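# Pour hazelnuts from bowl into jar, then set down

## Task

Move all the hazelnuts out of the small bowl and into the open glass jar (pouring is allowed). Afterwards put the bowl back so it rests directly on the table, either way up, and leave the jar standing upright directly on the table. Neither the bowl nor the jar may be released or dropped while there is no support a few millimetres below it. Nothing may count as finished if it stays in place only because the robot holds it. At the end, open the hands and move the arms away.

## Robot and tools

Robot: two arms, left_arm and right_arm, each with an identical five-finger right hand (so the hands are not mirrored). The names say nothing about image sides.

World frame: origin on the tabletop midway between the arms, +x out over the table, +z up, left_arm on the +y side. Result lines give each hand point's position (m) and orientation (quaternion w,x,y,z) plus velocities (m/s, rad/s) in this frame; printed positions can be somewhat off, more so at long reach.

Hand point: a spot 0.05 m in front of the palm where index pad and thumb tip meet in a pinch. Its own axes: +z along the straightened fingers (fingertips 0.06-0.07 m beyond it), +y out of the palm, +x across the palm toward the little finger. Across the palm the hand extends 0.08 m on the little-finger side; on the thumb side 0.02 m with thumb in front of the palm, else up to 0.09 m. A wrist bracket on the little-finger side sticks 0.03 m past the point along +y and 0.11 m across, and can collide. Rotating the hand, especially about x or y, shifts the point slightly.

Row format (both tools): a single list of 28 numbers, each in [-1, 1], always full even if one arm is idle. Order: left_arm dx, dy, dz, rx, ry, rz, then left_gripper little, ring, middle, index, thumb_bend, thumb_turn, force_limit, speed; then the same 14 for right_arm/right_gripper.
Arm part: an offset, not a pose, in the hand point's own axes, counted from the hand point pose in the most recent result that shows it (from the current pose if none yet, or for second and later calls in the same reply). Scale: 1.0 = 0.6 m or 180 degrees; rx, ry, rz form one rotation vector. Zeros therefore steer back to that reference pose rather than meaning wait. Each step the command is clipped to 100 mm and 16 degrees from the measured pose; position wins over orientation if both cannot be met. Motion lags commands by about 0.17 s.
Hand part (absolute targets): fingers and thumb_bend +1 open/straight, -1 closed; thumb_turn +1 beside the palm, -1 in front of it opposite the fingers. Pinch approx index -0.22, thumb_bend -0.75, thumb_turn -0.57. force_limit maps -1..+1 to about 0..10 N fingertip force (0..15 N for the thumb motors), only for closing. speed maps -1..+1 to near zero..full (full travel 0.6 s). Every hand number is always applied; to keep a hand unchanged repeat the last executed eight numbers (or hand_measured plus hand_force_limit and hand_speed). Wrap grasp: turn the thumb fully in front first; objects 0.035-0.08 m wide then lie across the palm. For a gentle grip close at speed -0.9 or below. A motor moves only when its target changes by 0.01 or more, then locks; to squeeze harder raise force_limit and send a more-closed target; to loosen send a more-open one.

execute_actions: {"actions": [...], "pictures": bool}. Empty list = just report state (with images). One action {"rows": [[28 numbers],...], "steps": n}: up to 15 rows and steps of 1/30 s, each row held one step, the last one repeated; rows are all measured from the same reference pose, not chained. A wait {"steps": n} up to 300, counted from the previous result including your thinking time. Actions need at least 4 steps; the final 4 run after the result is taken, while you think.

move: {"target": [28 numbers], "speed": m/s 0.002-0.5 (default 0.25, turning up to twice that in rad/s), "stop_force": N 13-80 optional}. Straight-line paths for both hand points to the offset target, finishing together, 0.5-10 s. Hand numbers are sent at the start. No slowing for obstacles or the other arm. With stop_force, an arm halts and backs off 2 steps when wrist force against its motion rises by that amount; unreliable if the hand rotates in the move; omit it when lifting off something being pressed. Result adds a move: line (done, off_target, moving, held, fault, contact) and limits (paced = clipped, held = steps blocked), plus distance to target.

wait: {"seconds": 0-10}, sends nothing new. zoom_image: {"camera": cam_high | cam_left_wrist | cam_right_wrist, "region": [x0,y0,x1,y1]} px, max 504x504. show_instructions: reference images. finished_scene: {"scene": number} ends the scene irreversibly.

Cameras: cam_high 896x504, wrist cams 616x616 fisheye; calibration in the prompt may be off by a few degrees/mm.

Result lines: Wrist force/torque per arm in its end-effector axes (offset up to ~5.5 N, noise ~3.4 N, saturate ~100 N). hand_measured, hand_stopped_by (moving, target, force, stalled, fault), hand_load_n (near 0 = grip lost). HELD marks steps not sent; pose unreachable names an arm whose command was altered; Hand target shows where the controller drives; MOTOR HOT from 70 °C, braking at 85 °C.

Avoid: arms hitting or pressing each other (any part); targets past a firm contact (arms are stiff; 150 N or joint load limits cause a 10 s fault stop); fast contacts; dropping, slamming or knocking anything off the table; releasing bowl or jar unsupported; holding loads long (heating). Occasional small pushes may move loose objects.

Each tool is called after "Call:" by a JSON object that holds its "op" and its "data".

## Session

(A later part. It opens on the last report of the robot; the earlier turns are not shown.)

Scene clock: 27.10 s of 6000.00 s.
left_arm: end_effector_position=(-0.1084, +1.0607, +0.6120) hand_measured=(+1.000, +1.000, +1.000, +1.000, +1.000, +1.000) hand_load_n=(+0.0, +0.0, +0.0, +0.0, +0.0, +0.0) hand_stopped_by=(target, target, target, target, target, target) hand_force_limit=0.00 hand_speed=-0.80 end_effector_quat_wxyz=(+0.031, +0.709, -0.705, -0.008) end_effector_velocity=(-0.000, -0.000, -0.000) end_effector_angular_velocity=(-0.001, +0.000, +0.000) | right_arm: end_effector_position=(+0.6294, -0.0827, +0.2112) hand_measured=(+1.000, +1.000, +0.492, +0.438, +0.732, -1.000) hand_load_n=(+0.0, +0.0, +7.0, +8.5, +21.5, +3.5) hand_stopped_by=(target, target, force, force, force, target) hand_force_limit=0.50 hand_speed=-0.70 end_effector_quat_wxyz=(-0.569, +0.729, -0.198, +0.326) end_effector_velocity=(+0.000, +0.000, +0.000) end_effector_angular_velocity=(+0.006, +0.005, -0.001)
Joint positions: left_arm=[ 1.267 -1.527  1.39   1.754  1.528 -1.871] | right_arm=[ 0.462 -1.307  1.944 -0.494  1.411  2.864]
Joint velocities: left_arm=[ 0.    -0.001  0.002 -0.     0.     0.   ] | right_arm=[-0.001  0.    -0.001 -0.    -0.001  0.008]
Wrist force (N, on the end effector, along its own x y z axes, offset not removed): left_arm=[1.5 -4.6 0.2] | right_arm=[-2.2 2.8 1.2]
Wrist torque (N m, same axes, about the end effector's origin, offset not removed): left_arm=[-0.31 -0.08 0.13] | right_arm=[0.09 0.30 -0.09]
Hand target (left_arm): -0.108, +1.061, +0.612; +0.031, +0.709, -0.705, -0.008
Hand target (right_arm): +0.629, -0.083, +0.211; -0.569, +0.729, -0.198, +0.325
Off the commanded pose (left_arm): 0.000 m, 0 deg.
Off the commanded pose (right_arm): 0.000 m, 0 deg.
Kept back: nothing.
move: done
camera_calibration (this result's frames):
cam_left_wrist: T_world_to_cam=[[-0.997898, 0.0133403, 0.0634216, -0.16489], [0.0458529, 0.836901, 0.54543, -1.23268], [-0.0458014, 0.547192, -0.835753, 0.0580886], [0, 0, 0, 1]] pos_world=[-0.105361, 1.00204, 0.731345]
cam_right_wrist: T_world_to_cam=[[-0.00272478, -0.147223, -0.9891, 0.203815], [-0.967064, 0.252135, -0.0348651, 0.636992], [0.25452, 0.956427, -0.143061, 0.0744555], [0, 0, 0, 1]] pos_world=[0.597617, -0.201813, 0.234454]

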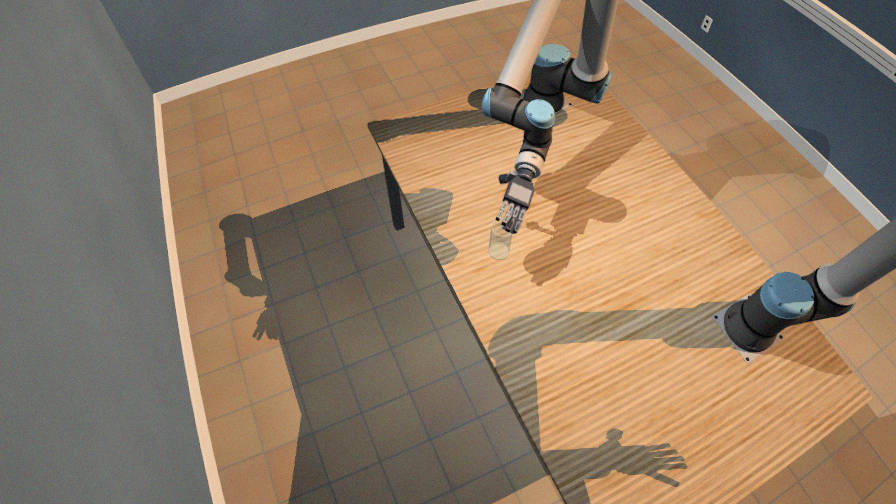

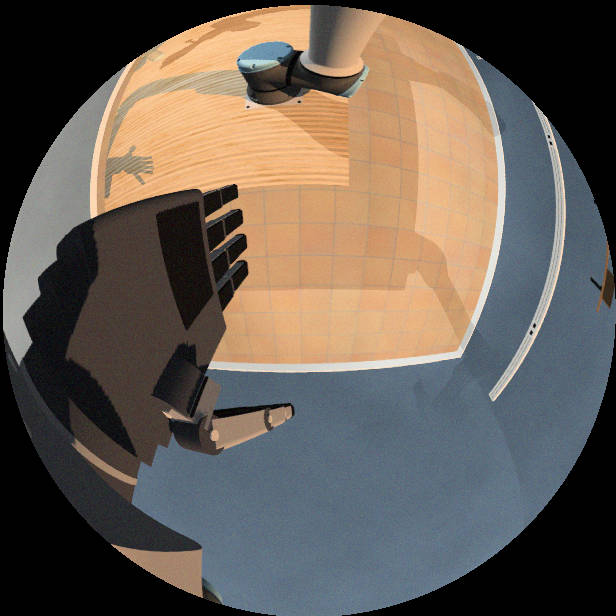

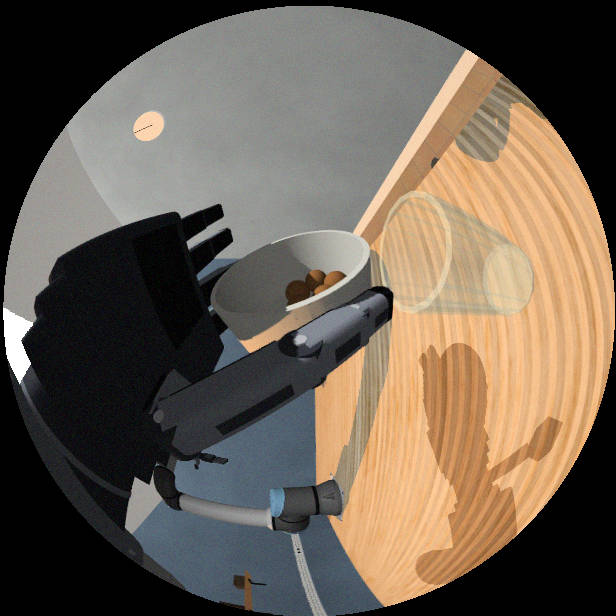

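Call:
{"op": "move", "data": {"target": [0,0,0,0,0,0,1,1,1,1,1,1,0,-0.8,0.004,0.01,0.006,0,0,0.08,1,1,-0.35,-0.55,-0.4,-1,0.5,-0.7], "speed": 0.04}}

Call:
{"op": "move", "data": {"target": [0,0,0,0,0,0,1,1,1,1,1,1,0,-0.8,0,0,0,0,0,0.05,1,1,-0.35,-0.55,-0.4,-1,0.5,-0.7], "speed": 0.03}}

Call:
{"op": "move", "data": {"target": [0,0,0,0,0,0,1,1,1,1,1,1,0,-0.8,0,0,0,0,0,0.06,1,1,-0.35,-0.55,-0.4,-1,0.5,-0.7], "speed": 0.08}}

Scene clock: 30.73 s of 6000.00 s.
left_arm: end_effector_position=(-0.1084, +1.0607, +0.6120) hand_measured=(+1.000, +1.000, +1.000, +1.000, +1.000, +1.000) hand_load_n=(+0.0, +0.0, +0.0, +0.0, +0.0, +0.0) hand_stopped_by=(target, target, target, target, target, target) hand_force_limit=0.00 hand_speed=-0.80 end_effector_quat_wxyz=(+0.031, +0.709, -0.705, -0.008) end_effector_velocity=(+0.000, +0.000, +0.000) end_effector_angular_velocity=(+0.001, -0.001, -0.000) | right_arm: end_effector_position=(+0.6341, -0.0834, +0.2055) hand_measured=(+1.000, +1.000, +0.492, +0.438, +0.732, -1.000) hand_load_n=(+0.0, +0.0, +7.5, +8.5, +21.5, +3.5) hand_stopped_by=(target, target, force, force, force, target) hand_force_limit=0.50 hand_speed=-0.70 end_effector_quat_wxyz=(-0.605, +0.698, -0.287, +0.252) end_effector_velocity=(-0.001, +0.000, -0.000) end_effector_angular_velocity=(+0.006, +0.006, +0.000)
Joint positions: left_arm=[ 1.267 -1.527  1.39   1.754  1.528 -1.871] | right_arm=[ 0.43  -1.295  1.952 -0.513  1.38   3.11 ]
Joint velocities: left_arm=[-0.     0.    -0.001 -0.     0.    -0.   ] | right_arm=[-0.     0.     0.001 -0.001 -0.002  0.008]
Wrist force (N, on the end effector, along its own x y z axes, offset not removed): left_arm=[3.7 -0.5 -2.2] | right_arm=[-2.3 0.8 1.6]
Wrist torque (N m, same axes, about the end effector's origin, offset not removed): left_arm=[0.36 -0.37 0.28] | right_arm=[0.01 0.55 -0.21]
Hand target (left_arm): -0.108, +1.061, +0.612; +0.031, +0.709, -0.705, -0.008
Hand target (right_arm): +0.634, -0.083, +0.205; -0.605, +0.698, -0.288, +0.252
Off the commanded pose (left_arm): 0.000 m, 0 deg.
Off the commanded pose (right_arm): 0.000 m, 0 deg.
Kept back: nothing.
move: done
camera_calibration (this result's frames):
cam_left_wrist: T_world_to_cam=[[-0.997898, 0.0133401, 0.0634215, -0.16489], [0.0458528, 0.836901, 0.54543, -1.23268], [-0.0458014, 0.547192, -0.835753, 0.0580886], [0, 0, 0, 1]] pos_world=[-0.105361, 1.00204, 0.731345]
cam_right_wrist: T_world_to_cam=[[-0.178771, 0.029723, -0.983442, 0.323355], [-0.944976, 0.273144, 0.180034, 0.585074], [0.273972, 0.961514, -0.0207426, 0.0360634], [0, 0, 0, 1]] pos_world=[0.600807, -0.204096, 0.213416]

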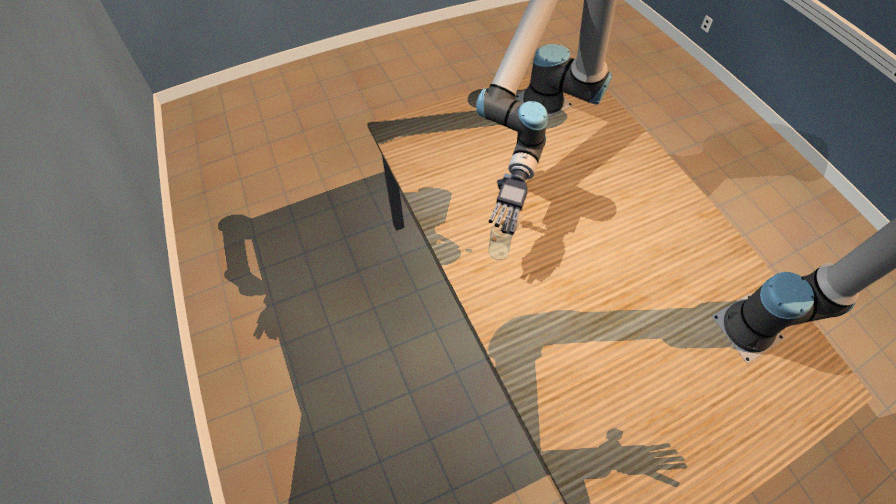

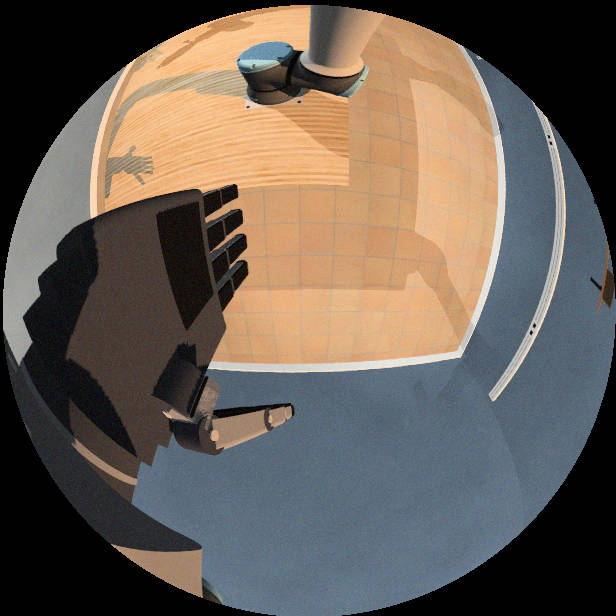

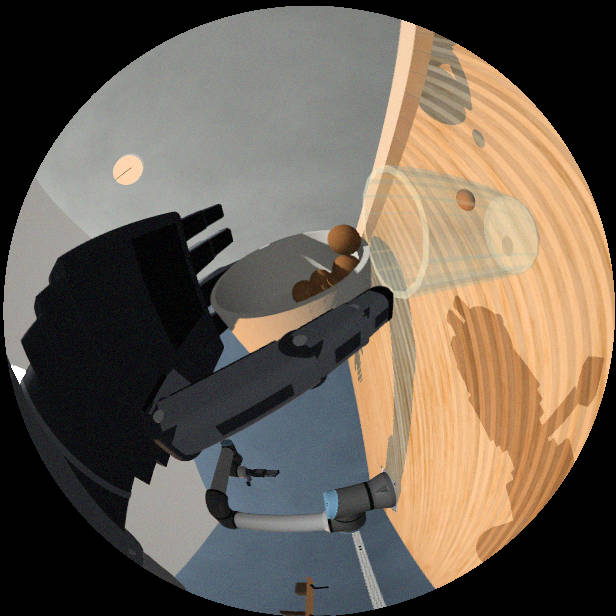

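Scene clock: 33.57 s of 6000.00 s.
left_arm: end_effector_position=(-0.1084, +1.0607, +0.6120) hand_measured=(+1.000, +1.000, +1.000, +1.000, +1.000, +1.000) hand_load_n=(+0.0, +0.0, +0.0, +0.0, +0.0, +0.0) hand_stopped_by=(target, target, target, target, target, target) hand_force_limit=0.00 hand_speed=-0.80 end_effector_quat_wxyz=(+0.031, +0.709, -0.705, -0.008) end_effector_velocity=(-0.000, +0.000, -0.000) end_effector_angular_velocity=(-0.000, +0.000, +0.000) | right_arm: end_effector_position=(+0.6341, -0.0834, +0.2055) hand_measured=(+1.000, +1.000, +0.492, +0.438, +0.732, -1.000) hand_load_n=(+0.0, +0.0, +7.5, +8.0, +21.5, +3.0) hand_stopped_by=(target, target, force, force, force, target) hand_force_limit=0.50 hand_speed=-0.70 end_effector_quat_wxyz=(+0.623, -0.674, +0.341, -0.204) end_effector_velocity=(-0.001, +0.000, -0.001) end_effector_angular_velocity=(+0.008, +0.010, -0.001)
Joint positions: left_arm=[ 1.267 -1.527  1.39   1.754  1.528 -1.871] | right_arm=[ 0.415 -1.291  1.959 -0.524  1.365  3.264]
Joint velocities: left_arm=[ 0.     0.001  0.    -0.    -0.    -0.   ] | right_arm=[-0.001  0.001  0.001 -0.001 -0.002  0.012]
Wrist force (N, on the end effector, along its own x y z axes, offset not removed): left_arm=[1.0 -3.1 -1.9] | right_arm=[-7.3 3.2 0.7]
Wrist torque (N m, same axes, about the end effector's origin, offset not removed): left_arm=[0.00 0.07 0.12] | right_arm=[0.38 1.42 -0.44]
Hand target (left_arm): -0.108, +1.061, +0.612; +0.031, +0.709, -0.705, -0.008
Hand target (right_arm): +0.634, -0.083, +0.205; +0.623, -0.674, +0.341, -0.204
Off the commanded pose (left_arm): 0.000 m, 0 deg.
Off the commanded pose (right_arm): 0.000 m, 0 deg.
Kept back: nothing.
move: done
camera_calibration (this result's frames):
cam_left_wrist: T_world_to_cam=[[-0.997898, 0.0133402, 0.0634216, -0.16489], [0.0458528, 0.836901, 0.54543, -1.23268], [-0.0458015, 0.547192, -0.835753, 0.0580886], [0, 0, 0, 1]] pos_world=[-0.105361, 1.00204, 0.731345]
cam_right_wrist: T_world_to_cam=[[-0.282787, 0.140534, -0.948832, 0.391426], [-0.912122, 0.266649, 0.31134, 0.536706], [0.296759, 0.953493, 0.0527798, 0.00583242], [0, 0, 0, 1]] pos_world=[0.5985, -0.203682, 0.203991]

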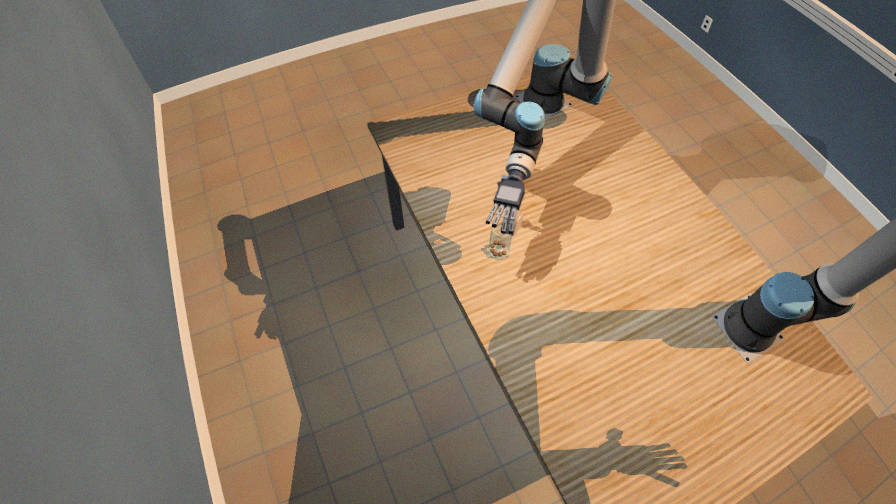

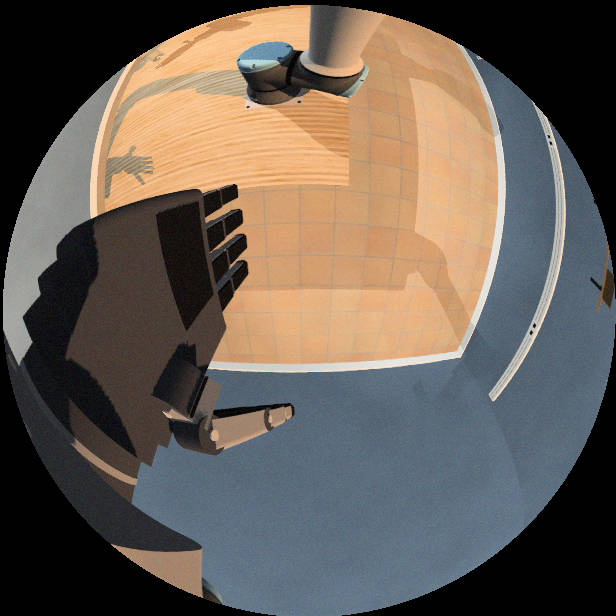

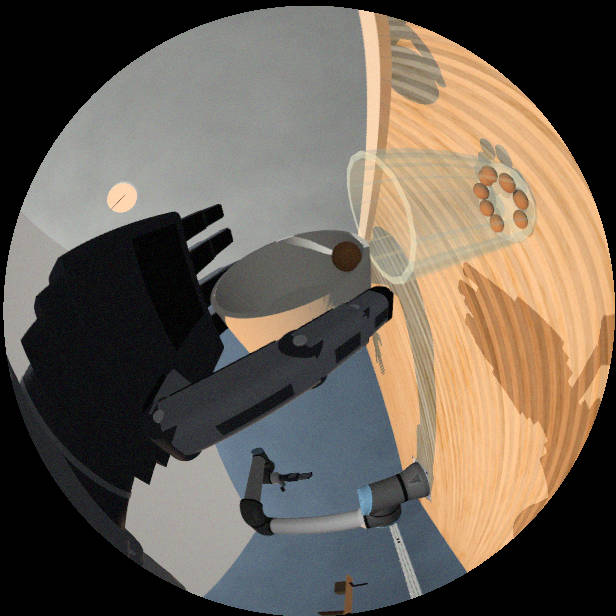

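Scene clock: 35.10 s of 6000.00 s.
left_arm: end_effector_position=(-0.1084, +1.0607, +0.6120) hand_measured=(+1.000, +1.000, +1.000, +1.000, +1.000, +1.000) hand_load_n=(+0.0, +0.0, +0.0, +0.0, +0.0, +0.0) hand_stopped_by=(target, target, target, target, target, target) hand_force_limit=0.00 hand_speed=-0.80 end_effector_quat_wxyz=(+0.031, +0.709, -0.705, -0.008) end_effector_velocity=(-0.001, -0.000, -0.000) end_effector_angular_velocity=(-0.001, +0.000, +0.002) | right_arm: end_effector_position=(+0.6341, -0.0834, +0.2055) hand_measured=(+1.000, +1.000, +0.492, +0.438, +0.732, -1.000) hand_load_n=(+0.0, +0.0, +7.5, +8.0, +21.5, +3.0) hand_stopped_by=(target, target, force, force, force, target) hand_force_limit=0.50 hand_speed=-0.70 end_effector_quat_wxyz=(+0.639, -0.639, +0.403, -0.145) end_effector_velocity=(-0.001, +0.000, -0.000) end_effector_angular_velocity=(+0.006, +0.007, -0.001)
Joint positions: left_arm=[ 1.267 -1.527  1.39   1.754  1.528 -1.871] | right_arm=[ 0.399 -1.285  1.968 -0.539  1.349  3.449]
Joint velocities: left_arm=[ 0.002 -0.     0.001  0.     0.    -0.   ] | right_arm=[-0.     0.     0.001 -0.001 -0.001  0.009]
Wrist force (N, on the end effector, along its own x y z axes, offset not removed): left_arm=[2.7 -1.6 -1.3] | right_arm=[-1.1 4.3 2.4]
Wrist torque (N m, same axes, about the end effector's origin, offset not removed): left_arm=[0.19 -0.37 0.32] | right_arm=[0.42 0.36 0.10]
Hand target (left_arm): -0.108, +1.061, +0.612; +0.031, +0.709, -0.705, -0.008
Hand target (right_arm): +0.634, -0.083, +0.205; +0.639, -0.639, +0.403, -0.144
Off the commanded pose (left_arm): 0.000 m, 0 deg.
Off the commanded pose (right_arm): 0.000 m, 0 deg.
Kept back: nothing.
move: done
camera_calibration (this result's frames):
cam_left_wrist: T_world_to_cam=[[-0.997898, 0.0133404, 0.0634216, -0.16489], [0.045853, 0.836901, 0.54543, -1.23268], [-0.0458013, 0.547192, -0.835753, 0.0580886], [0, 0, 0, 1]] pos_world=[-0.105361, 1.00204, 0.731344]
cam_right_wrist: T_world_to_cam=[[-0.39779, 0.269788, -0.876914, 0.460332], [-0.854479, 0.239119, 0.46118, 0.467059], [0.334108, 0.932757, 0.135409, -0.0365638], [0, 0, 0, 1]] pos_world=[0.594424, -0.20177, 0.193224]

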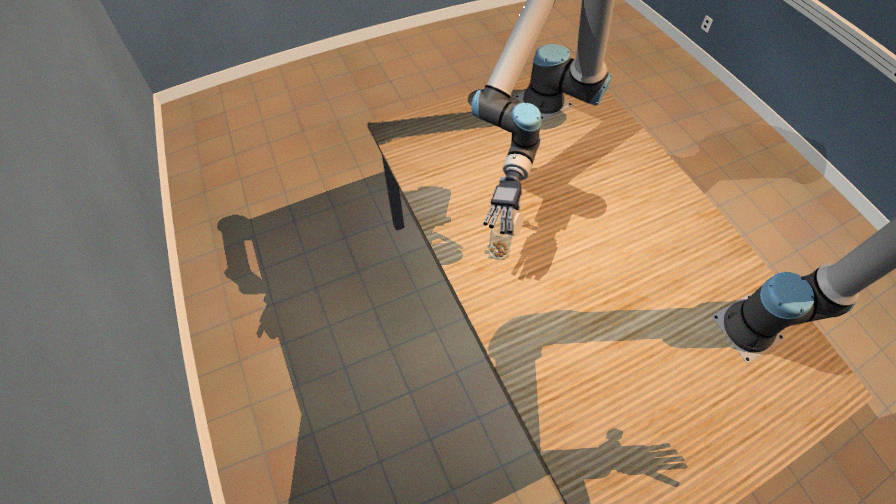

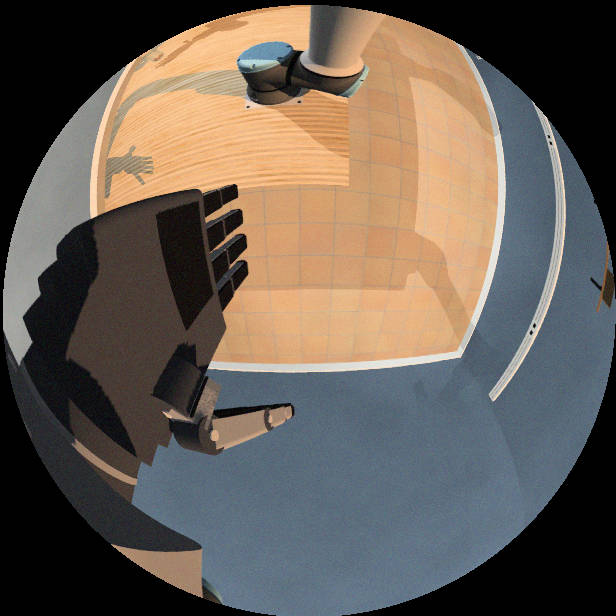

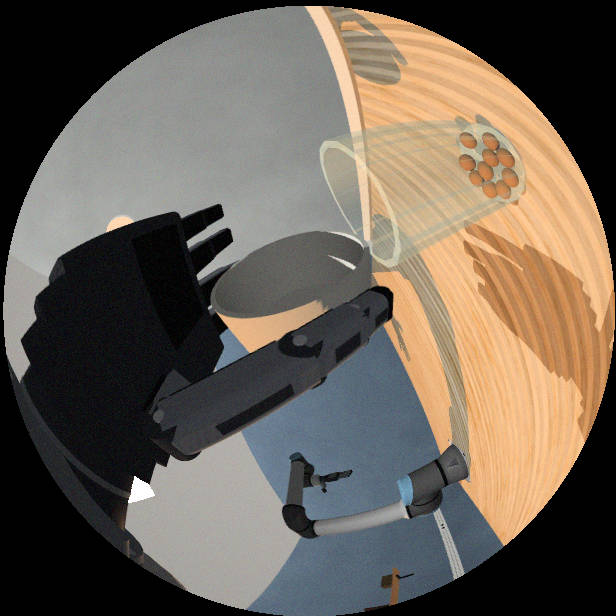

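Call:
{"op": "move", "data": {"target": [0,0,0,0,0,0,1,1,1,1,1,1,0,-0.8,-0.205,0.02,0,0,0,-0.57,1,1,-0.35,-0.55,-0.4,-1,0.5,-0.7], "speed": 0.3}}

Call:
{"op": "move", "data": {"target": [0,0,0,0,0,0,1,1,1,1,1,1,0,-0.8,-0.341,0.043,0.049,0,0,0,1,1,-0.35,-0.55,-0.4,-1,0.5,-0.7], "speed": 0.12}}

Call:
{"op": "move", "data": {"target": [0,0,0,0,0,0,1,1,1,1,1,1,0,-0.8,-0.035,0.004,0.005,0,0,0,1,1,-0.35,-0.55,-0.4,-1,0.5,-0.7], "speed": 0.006, "stop_force": 13}}

Scene clock: 40.03 s of 6000.00 s.
left_arm: end_effector_position=(-0.1084, +1.0607, +0.6120) hand_measured=(+1.000, +1.000, +1.000, +1.000, +1.000, +1.000) hand_load_n=(+0.0, +0.0, +0.0, +0.0, +0.0, +0.0) hand_stopped_by=(target, target, target, target, target, target) hand_force_limit=0.00 hand_speed=-0.80 end_effector_quat_wxyz=(+0.031, +0.709, -0.705, -0.008) end_effector_velocity=(-0.000, +0.000, +0.000) end_effector_angular_velocity=(+0.001, +0.000, -0.000) | right_arm: end_effector_position=(+0.5524, +0.0042, +0.2352) hand_measured=(+1.000, +1.000, +0.492, +0.438, +0.732, -1.000) hand_load_n=(+0.0, +0.0, +7.5, +9.0, +21.0, +4.5) hand_stopped_by=(target, target, force, force, force, target) hand_force_limit=0.50 hand_speed=-0.70 end_effector_quat_wxyz=(-0.287, +0.714, +0.247, +0.589) end_effector_velocity=(-0.000, +0.000, -0.000) end_effector_angular_velocity=(-0.007, -0.007, +0.001)
Joint positions: left_arm=[ 1.267 -1.527  1.39   1.754  1.528 -1.871] | right_arm=[ 0.76  -1.229  1.843 -0.472  1.706  1.711]
Joint velocities: left_arm=[-0.    -0.    -0.001  0.    -0.     0.   ] | right_arm=[ 0.002  0.001  0.    -0.001  0.002 -0.009]
Wrist force (N, on the end effector, along its own x y z axes, offset not removed): left_arm=[2.1 -3.0 -1.4] | right_arm=[-5.6 1.0 3.6]
Wrist torque (N m, same axes, about the end effector's origin, offset not removed): left_arm=[-0.05 -0.27 0.13] | right_arm=[0.09 0.57 -0.10]
Hand target (left_arm): -0.108, +1.061, +0.612; +0.031, +0.709, -0.705, -0.008
Hand target (right_arm): +0.552, +0.004, +0.235; -0.287, +0.714, +0.247, +0.589
Off the commanded pose (left_arm): 0.000 m, 0 deg.
Off the commanded pose (right_arm): 0.000 m, 0 deg.
Kept back: nothing.
move: done
camera_calibration (this result's frames):
cam_left_wrist: T_world_to_cam=[[-0.997898, 0.0133406, 0.0634216, -0.16489], [0.0458532, 0.836901, 0.54543, -1.23268], [-0.0458012, 0.547192, -0.835753, 0.0580887], [0, 0, 0, 1]] pos_world=[-0.105361, 1.00204, 0.731345]
cam_right_wrist: T_world_to_cam=[[0.67784, -0.683178, -0.271664, -0.302228], [-0.584249, -0.276231, -0.763118, 0.503508], [0.446304, 0.675991, -0.586386, 0.0138613], [0, 0, 0, 1]] pos_world=[0.49285, -0.0767609, 0.31026]

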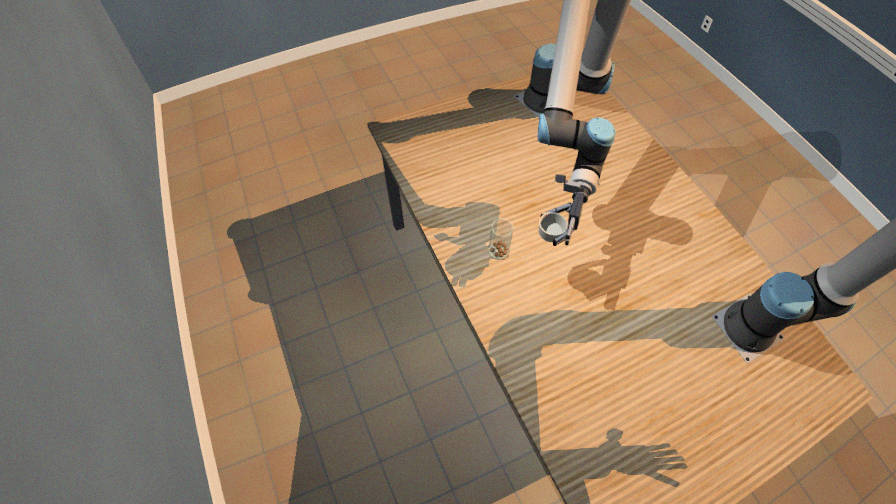

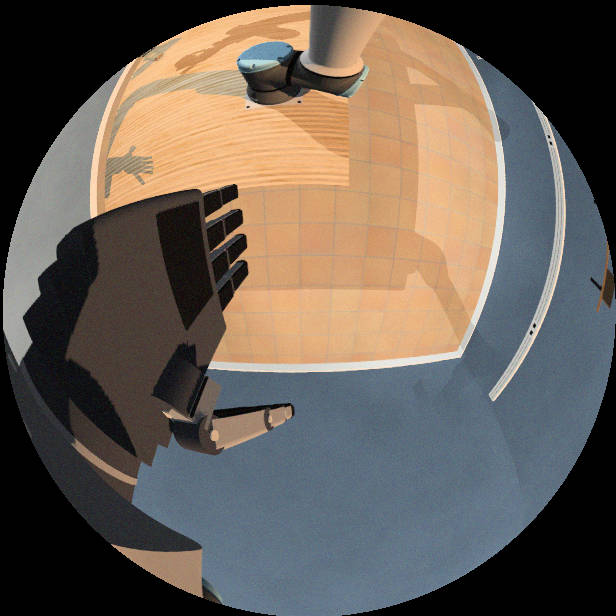

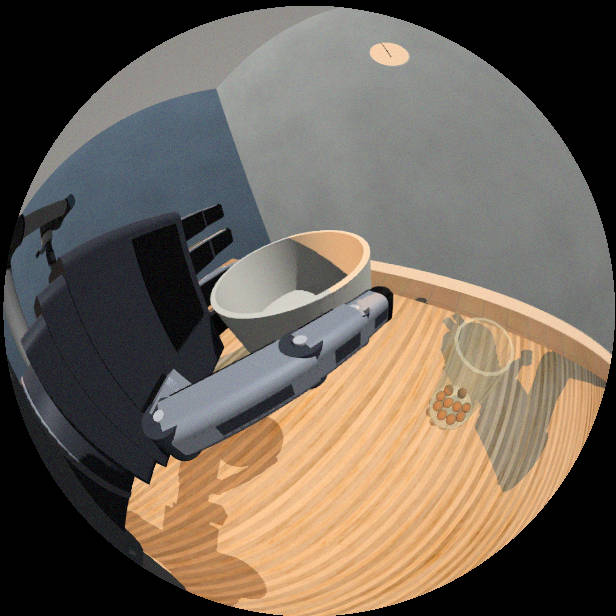

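Scene clock: 42.23 s of 6000.00 s.
left_arm: end_effector_position=(-0.1084, +1.0607, +0.6120) hand_measured=(+1.000, +1.000, +1.000, +1.000, +1.000, +1.000) hand_load_n=(+0.0, +0.0, +0.0, +0.0, +0.0, +0.0) hand_stopped_by=(target, target, target, target, target, target) hand_force_limit=0.00 hand_speed=-0.80 end_effector_quat_wxyz=(+0.031, +0.709, -0.705, -0.008) end_effector_velocity=(-0.000, -0.000, -0.000) end_effector_angular_velocity=(-0.000, -0.000, +0.001) | right_arm: end_effector_position=(+0.5530, +0.0039, +0.0272) hand_measured=(+1.000, +1.000, +0.492, +0.438, +0.732, -1.000) hand_load_n=(+0.0, +0.0, +7.5, +9.0, +21.0, +4.5) hand_stopped_by=(target, target, force, force, force, target) hand_force_limit=0.50 hand_speed=-0.70 end_effector_quat_wxyz=(-0.287, +0.714, +0.247, +0.589) end_effector_velocity=(+0.000, -0.001, -0.002) end_effector_angular_velocity=(-0.001, -0.000, -0.001)
Joint positions: left_arm=[ 1.267 -1.527  1.39   1.754  1.528 -1.871] | right_arm=[ 0.759 -0.976  1.934 -0.815  1.705  1.711]
Joint velocities: left_arm=[ 0.001  0.    -0.    -0.     0.    -0.   ] | right_arm=[-0.     0.003  0.001 -0.003  0.001 -0.001]
Wrist force (N, on the end effector, along its own x y z axes, offset not removed): left_arm=[5.2 0.4 1.7] | right_arm=[-7.1 -0.2 -0.9]
Wrist torque (N m, same axes, about the end effector's origin, offset not removed): left_arm=[0.39 -0.62 0.48] | right_arm=[0.24 1.26 -0.17]
Hand target (left_arm): -0.108, +1.061, +0.612; +0.031, +0.709, -0.705, -0.008
Hand target (right_arm): +0.553, +0.004, +0.027; -0.287, +0.714, +0.247, +0.589
Off the commanded pose (left_arm): 0.000 m, 0 deg.
Off the commanded pose (right_arm): 0.000 m, 0 deg.
Kept back: nothing.
move: done
camera_calibration (this result's frames):
cam_left_wrist: T_world_to_cam=[[-0.997898, 0.0133402, 0.0634216, -0.16489], [0.0458529, 0.836901, 0.54543, -1.23268], [-0.0458015, 0.547192, -0.835753, 0.0580886], [0, 0, 0, 1]] pos_world=[-0.105361, 1.00204, 0.731345]
cam_right_wrist: T_world_to_cam=[[0.677815, -0.683206, -0.271655, -0.35934], [-0.584308, -0.276295, -0.76305, 0.344999], [0.446263, 0.675937, -0.58648, -0.108129], [0, 0, 0, 1]] pos_world=[0.493406, -0.0770929, 0.102219]

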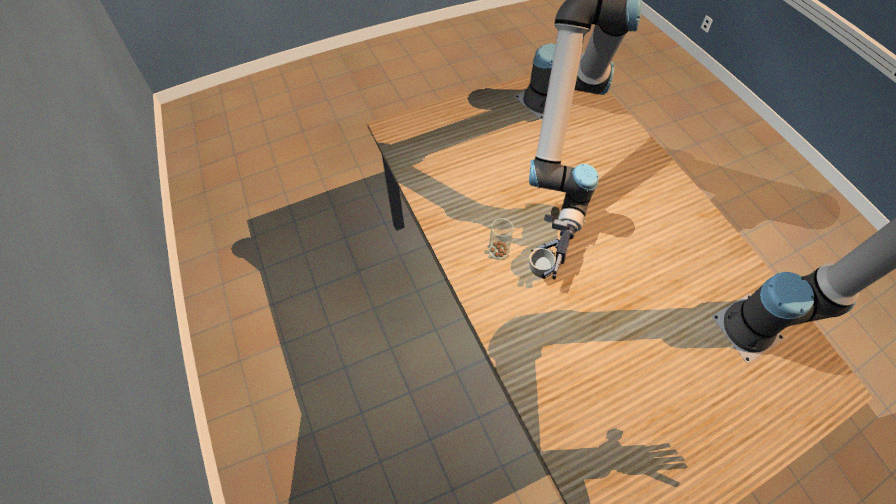

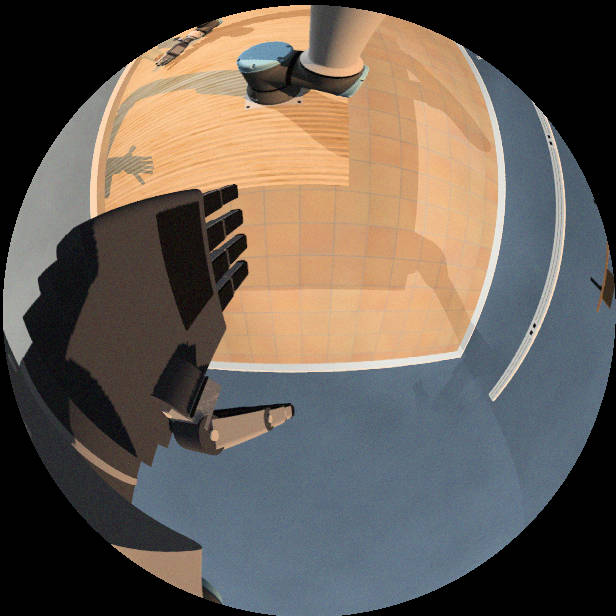

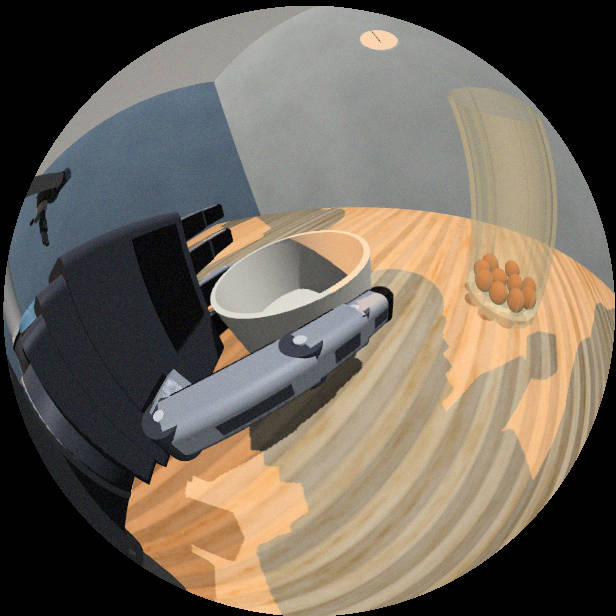

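Scene clock: 44.63 s of 6000.00 s.
left_arm: end_effector_position=(-0.1084, +1.0607, +0.6120) hand_measured=(+1.000, +1.000, +1.000, +1.000, +1.000, +1.000) hand_load_n=(+0.0, +0.0, +0.0, +0.0, +0.0, +0.0) hand_stopped_by=(target, target, target, target, target, target) hand_force_limit=0.00 hand_speed=-0.80 end_effector_quat_wxyz=(+0.031, +0.709, -0.705, -0.008) end_effector_velocity=(-0.000, +0.000, -0.000) end_effector_angular_velocity=(-0.000, +0.000, +0.000) | right_arm: end_effector_position=(+0.5529, +0.0040, +0.0151) hand_measured=(+1.000, +1.000, +0.492, +0.438, +0.732, -1.000) hand_load_n=(+0.0, +0.0, +7.5, +8.5, +21.0, +1.0) hand_stopped_by=(target, target, force, force, force, target) hand_force_limit=0.50 hand_speed=-0.70 end_effector_quat_wxyz=(-0.287, +0.714, +0.247, +0.589) end_effector_velocity=(-0.001, -0.000, +0.001) end_effector_angular_velocity=(-0.002, +0.002, +0.001)
Joint positions: left_arm=[ 1.267 -1.527  1.39   1.754  1.528 -1.871] | right_arm=[ 0.759 -0.959  1.935 -0.834  1.705  1.711]
Joint velocities: left_arm=[ 0.     0.     0.001 -0.    -0.    -0.   ] | right_arm=[ 0.001 -0.003  0.     0.005 -0.     0.001]
Wrist force (N, on the end effector, along its own x y z axes, offset not removed): left_arm=[2.4 -3.4 -2.2] | right_arm=[4.5 6.2 -1.5]
Wrist torque (N m, same axes, about the end effector's origin, offset not removed): left_arm=[0.12 -0.18 0.17] | right_arm=[1.32 0.53 0.27]
Hand target (left_arm): -0.108, +1.061, +0.612; +0.031, +0.709, -0.705, -0.008
Hand target (right_arm): +0.553, +0.004, +0.015; -0.287, +0.714, +0.247, +0.589
Off the commanded pose (left_arm): 0.000 m, 0 deg.
Off the commanded pose (right_arm): 0.009 m, 0 deg.
Kept back: nothing.
move: contact (right_arm)
camera_calibration (this result's frames):
cam_left_wrist: T_world_to_cam=[[-0.997898, 0.0133406, 0.0634216, -0.164891], [0.0458533, 0.836901, 0.54543, -1.23268], [-0.0458012, 0.547192, -0.835753, 0.0580887], [0, 0, 0, 1]] pos_world=[-0.105361, 1.00204, 0.731345]
cam_right_wrist: T_world_to_cam=[[0.67786, -0.683157, -0.271664, -0.362541], [-0.584172, -0.276145, -0.763209, 0.335704], [0.446373, 0.676047, -0.586269, -0.115375], [0, 0, 0, 1]] pos_world=[0.493361, -0.076971, 0.090082]

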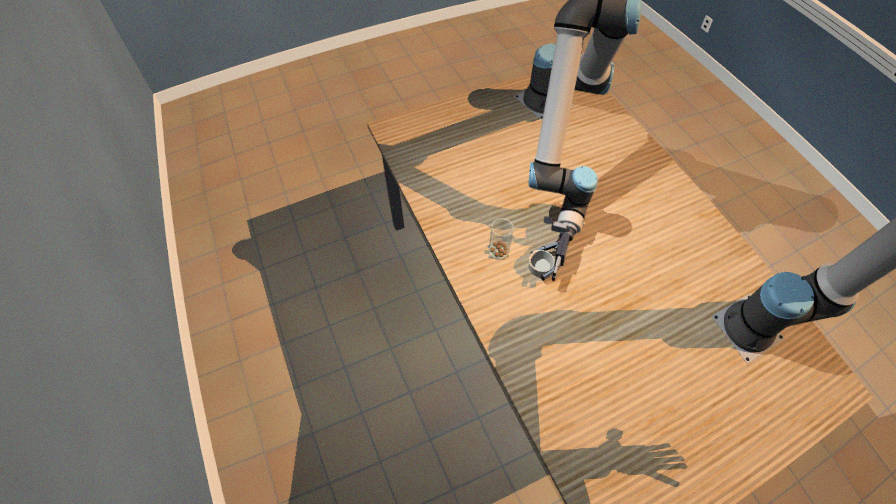

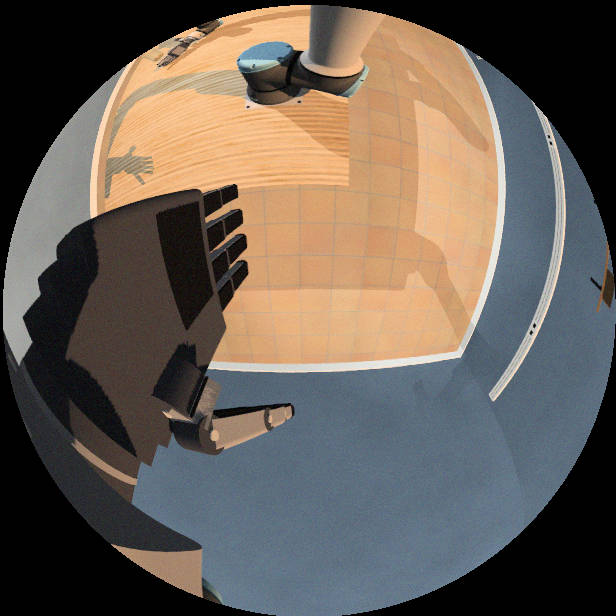

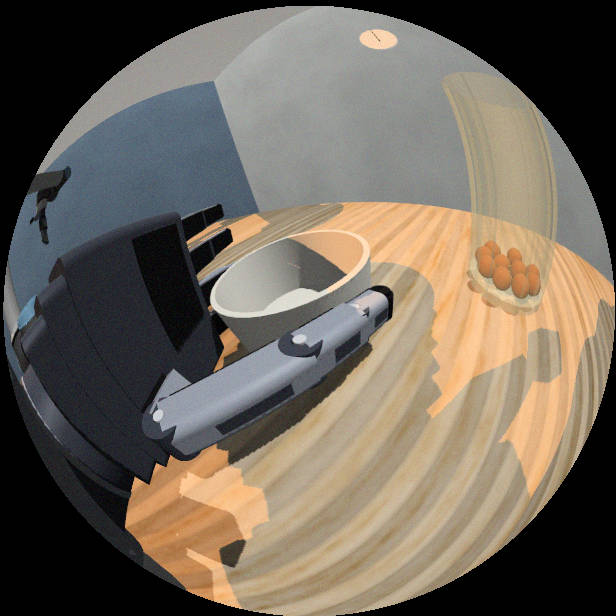

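Call:
{"op": "move", "data": {"target": [0,0,0,0,0,0,1,1,1,1,1,1,0,-0.8,0,0,0,0,0,0,1,1,1,1,1,-1,0.5,-0.5]}}

Call:
{"op": "move", "data": {"target": [0,0,0,0,0,0,1,1,1,1,1,1,0,-0.8,0,-0.04,-0.3,0,0,0,1,1,1,1,1,-1,0.5,-0.5], "speed": 0.15}}

Scene clock: 45.93 s of 6000.00 s.
left_arm: end_effector_position=(-0.1084, +1.0607, +0.6120) hand_measured=(+1.000, +1.000, +1.000, +1.000, +1.000, +1.000) hand_load_n=(+0.0, +0.0, +0.0, +0.0, +0.0, +0.0) hand_stopped_by=(target, target, target, target, target, target) hand_force_limit=0.00 hand_speed=-0.80 end_effector_quat_wxyz=(+0.031, +0.709, -0.705, -0.008) end_effector_velocity=(+0.000, -0.000, -0.001) end_effector_angular_velocity=(-0.001, +0.000, -0.001) | right_arm: end_effector_position=(+0.5529, +0.0040, +0.0150) hand_measured=(+1.000, +1.000, +1.000, +1.000, +1.000, -1.000) hand_load_n=(+0.0, +0.0, +0.0, +0.0, +0.0, +0.0) hand_stopped_by=(target, target, target, target, target, target) hand_force_limit=0.50 hand_speed=-0.50 end_effector_quat_wxyz=(-0.287, +0.714, +0.247, +0.589) end_effector_velocity=(+0.000, -0.000, +0.000) end_effector_angular_velocity=(-0.000, -0.000, -0.000)
Joint positions: left_arm=[ 1.267 -1.527  1.39   1.754  1.528 -1.871] | right_arm=[ 0.759 -0.959  1.935 -0.834  1.705  1.711]
Joint velocities: left_arm=[-0.001 -0.     0.001 -0.     0.     0.   ] | right_arm=[-0. -0. -0. -0.  0. -0.]
Wrist force (N, on the end effector, along its own x y z axes, offset not removed): left_arm=[3.1 -3.2 0.2] | right_arm=[-1.2 0.0 7.2]
Wrist torque (N m, same axes, about the end effector's origin, offset not removed): left_arm=[-0.06 -0.31 0.20] | right_arm=[-0.27 0.10 0.20]
Hand target (left_arm): -0.108, +1.061, +0.612; +0.031, +0.709, -0.705, -0.008
Hand target (right_arm): +0.553, +0.004, +0.015; -0.287, +0.714, +0.247, +0.589
Off the commanded pose (left_arm): 0.000 m, 0 deg.
Off the commanded pose (right_arm): 0.000 m, 0 deg.
Kept back: nothing.
move: done
camera_calibration (this result's frames):
cam_left_wrist: T_world_to_cam=[[-0.997898, 0.0133402, 0.0634216, -0.16489], [0.0458528, 0.836901, 0.54543, -1.23268], [-0.0458015, 0.547191, -0.835753, 0.0580888], [0, 0, 0, 1]] pos_world=[-0.105361, 1.00204, 0.731345]
cam_right_wrist: T_world_to_cam=[[0.677855, -0.683165, -0.271659, -0.362545], [-0.584187, -0.276165, -0.763189, 0.335688], [0.446361, 0.676032, -0.586296, -0.115361], [0, 0, 0, 1]] pos_world=[0.49335, -0.0769852, 0.0900692]

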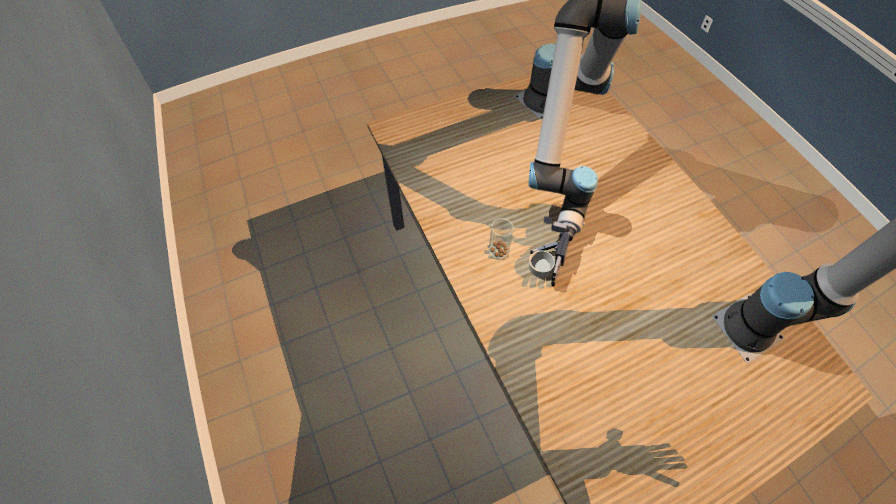

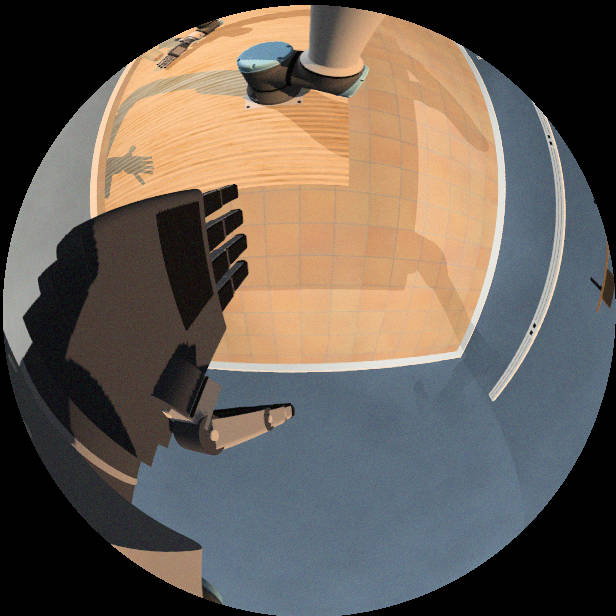

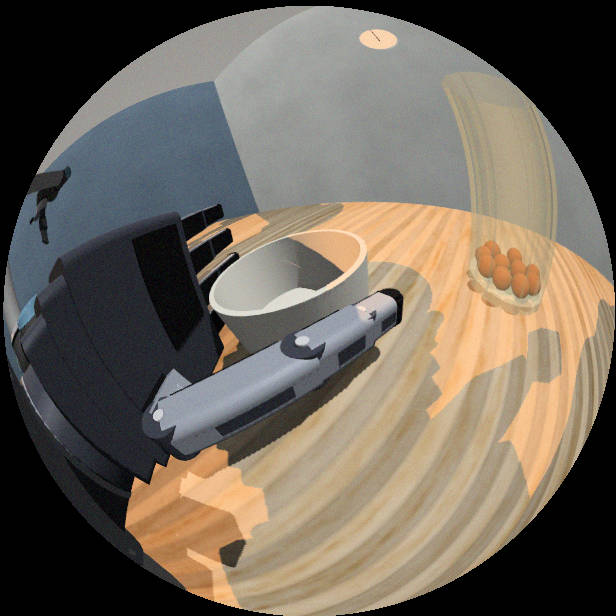

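Scene clock: 47.67 s of 6000.00 s.
left_arm: end_effector_position=(-0.1084, +1.0607, +0.6120) hand_measured=(+1.000, +1.000, +1.000, +1.000, +1.000, +1.000) hand_load_n=(+0.0, +0.0, +0.0, +0.0, +0.0, +0.0) hand_stopped_by=(target, target, target, target, target, target) hand_force_limit=0.00 hand_speed=-0.80 end_effector_quat_wxyz=(+0.031, +0.709, -0.705, -0.008) end_effector_velocity=(-0.000, +0.000, +0.001) end_effector_angular_velocity=(+0.002, -0.001, +0.001) | right_arm: end_effector_position=(+0.4105, -0.1049, +0.0431) hand_measured=(+1.000, +1.000, +1.000, +1.000, +1.000, -1.000) hand_load_n=(+0.0, +0.0, +0.0, +0.0, +0.0, +0.0) hand_stopped_by=(target, target, target, target, target, target) hand_force_limit=0.50 hand_speed=-0.50 end_effector_quat_wxyz=(-0.287, +0.714, +0.247, +0.589) end_effector_velocity=(-0.001, -0.001, +0.001) end_effector_angular_velocity=(+0.002, +0.000, -0.002)
Joint positions: left_arm=[ 1.267 -1.527  1.39   1.754  1.528 -1.871] | right_arm=[ 0.856 -1.152  2.231 -0.934  1.801  1.725]
Joint velocities: left_arm=[ 0.    -0.    -0.002 -0.     0.    -0.   ] | right_arm=[ 0.001 -0.002  0.002 -0.     0.003  0.002]
Wrist force (N, on the end effector, along its own x y z axes, offset not removed): left_arm=[0.2 -3.9 2.0] | right_arm=[-1.3 -1.0 1.0]
Wrist torque (N m, same axes, about the end effector's origin, offset not removed): left_arm=[-0.31 0.00 0.08] | right_arm=[0.07 0.64 0.12]
Hand target (left_arm): -0.108, +1.061, +0.612; +0.031, +0.709, -0.705, -0.008
Hand target (right_arm): +0.410, -0.105, +0.043; -0.287, +0.714, +0.247, +0.589
Off the commanded pose (left_arm): 0.000 m, 0 deg.
Off the commanded pose (right_arm): 0.000 m, 0 deg.
Kept back: nothing.
move: done
camera_calibration (this result's frames):
cam_left_wrist: T_world_to_cam=[[-0.997898, 0.0133404, 0.0634215, -0.16489], [0.045853, 0.836901, 0.54543, -1.23268], [-0.0458013, 0.547192, -0.835753, 0.0580886], [0, 0, 0, 1]] pos_world=[-0.105361, 1.00204, 0.731345]
cam_right_wrist: T_world_to_cam=[[0.677853, -0.683163, -0.271668, -0.3328], [-0.584191, -0.276158, -0.763189, 0.243806], [0.446359, 0.676037, -0.586292, 0.0382522], [0, 0, 0, 1]] pos_world=[0.350944, -0.185887, 0.118086]

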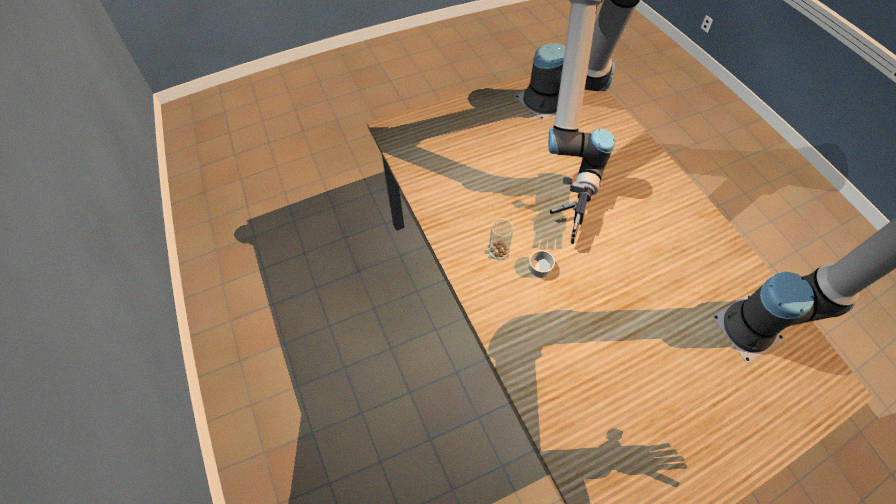

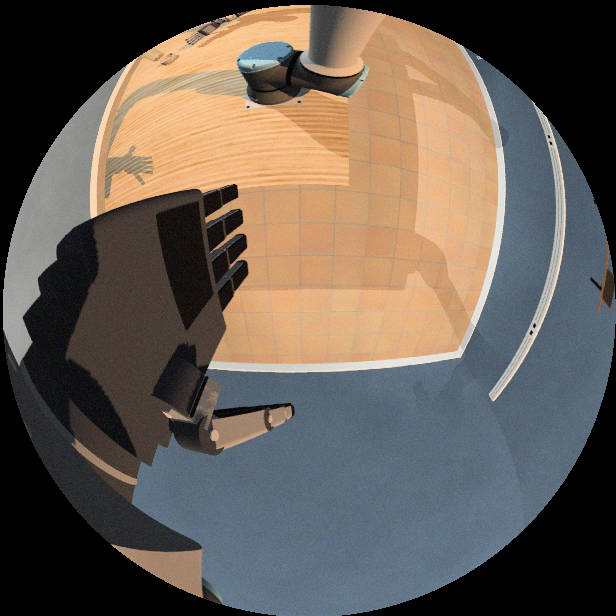

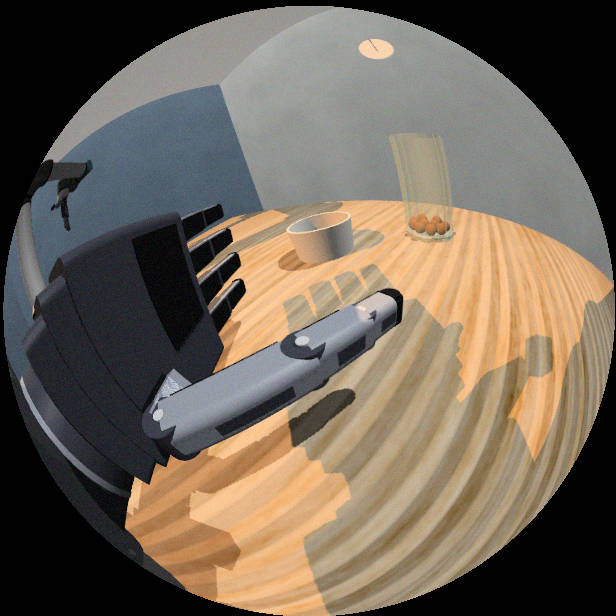

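Call:
{"op": "finished_scene", "data": {"scene": 2}}

The scene is finished: the task was done.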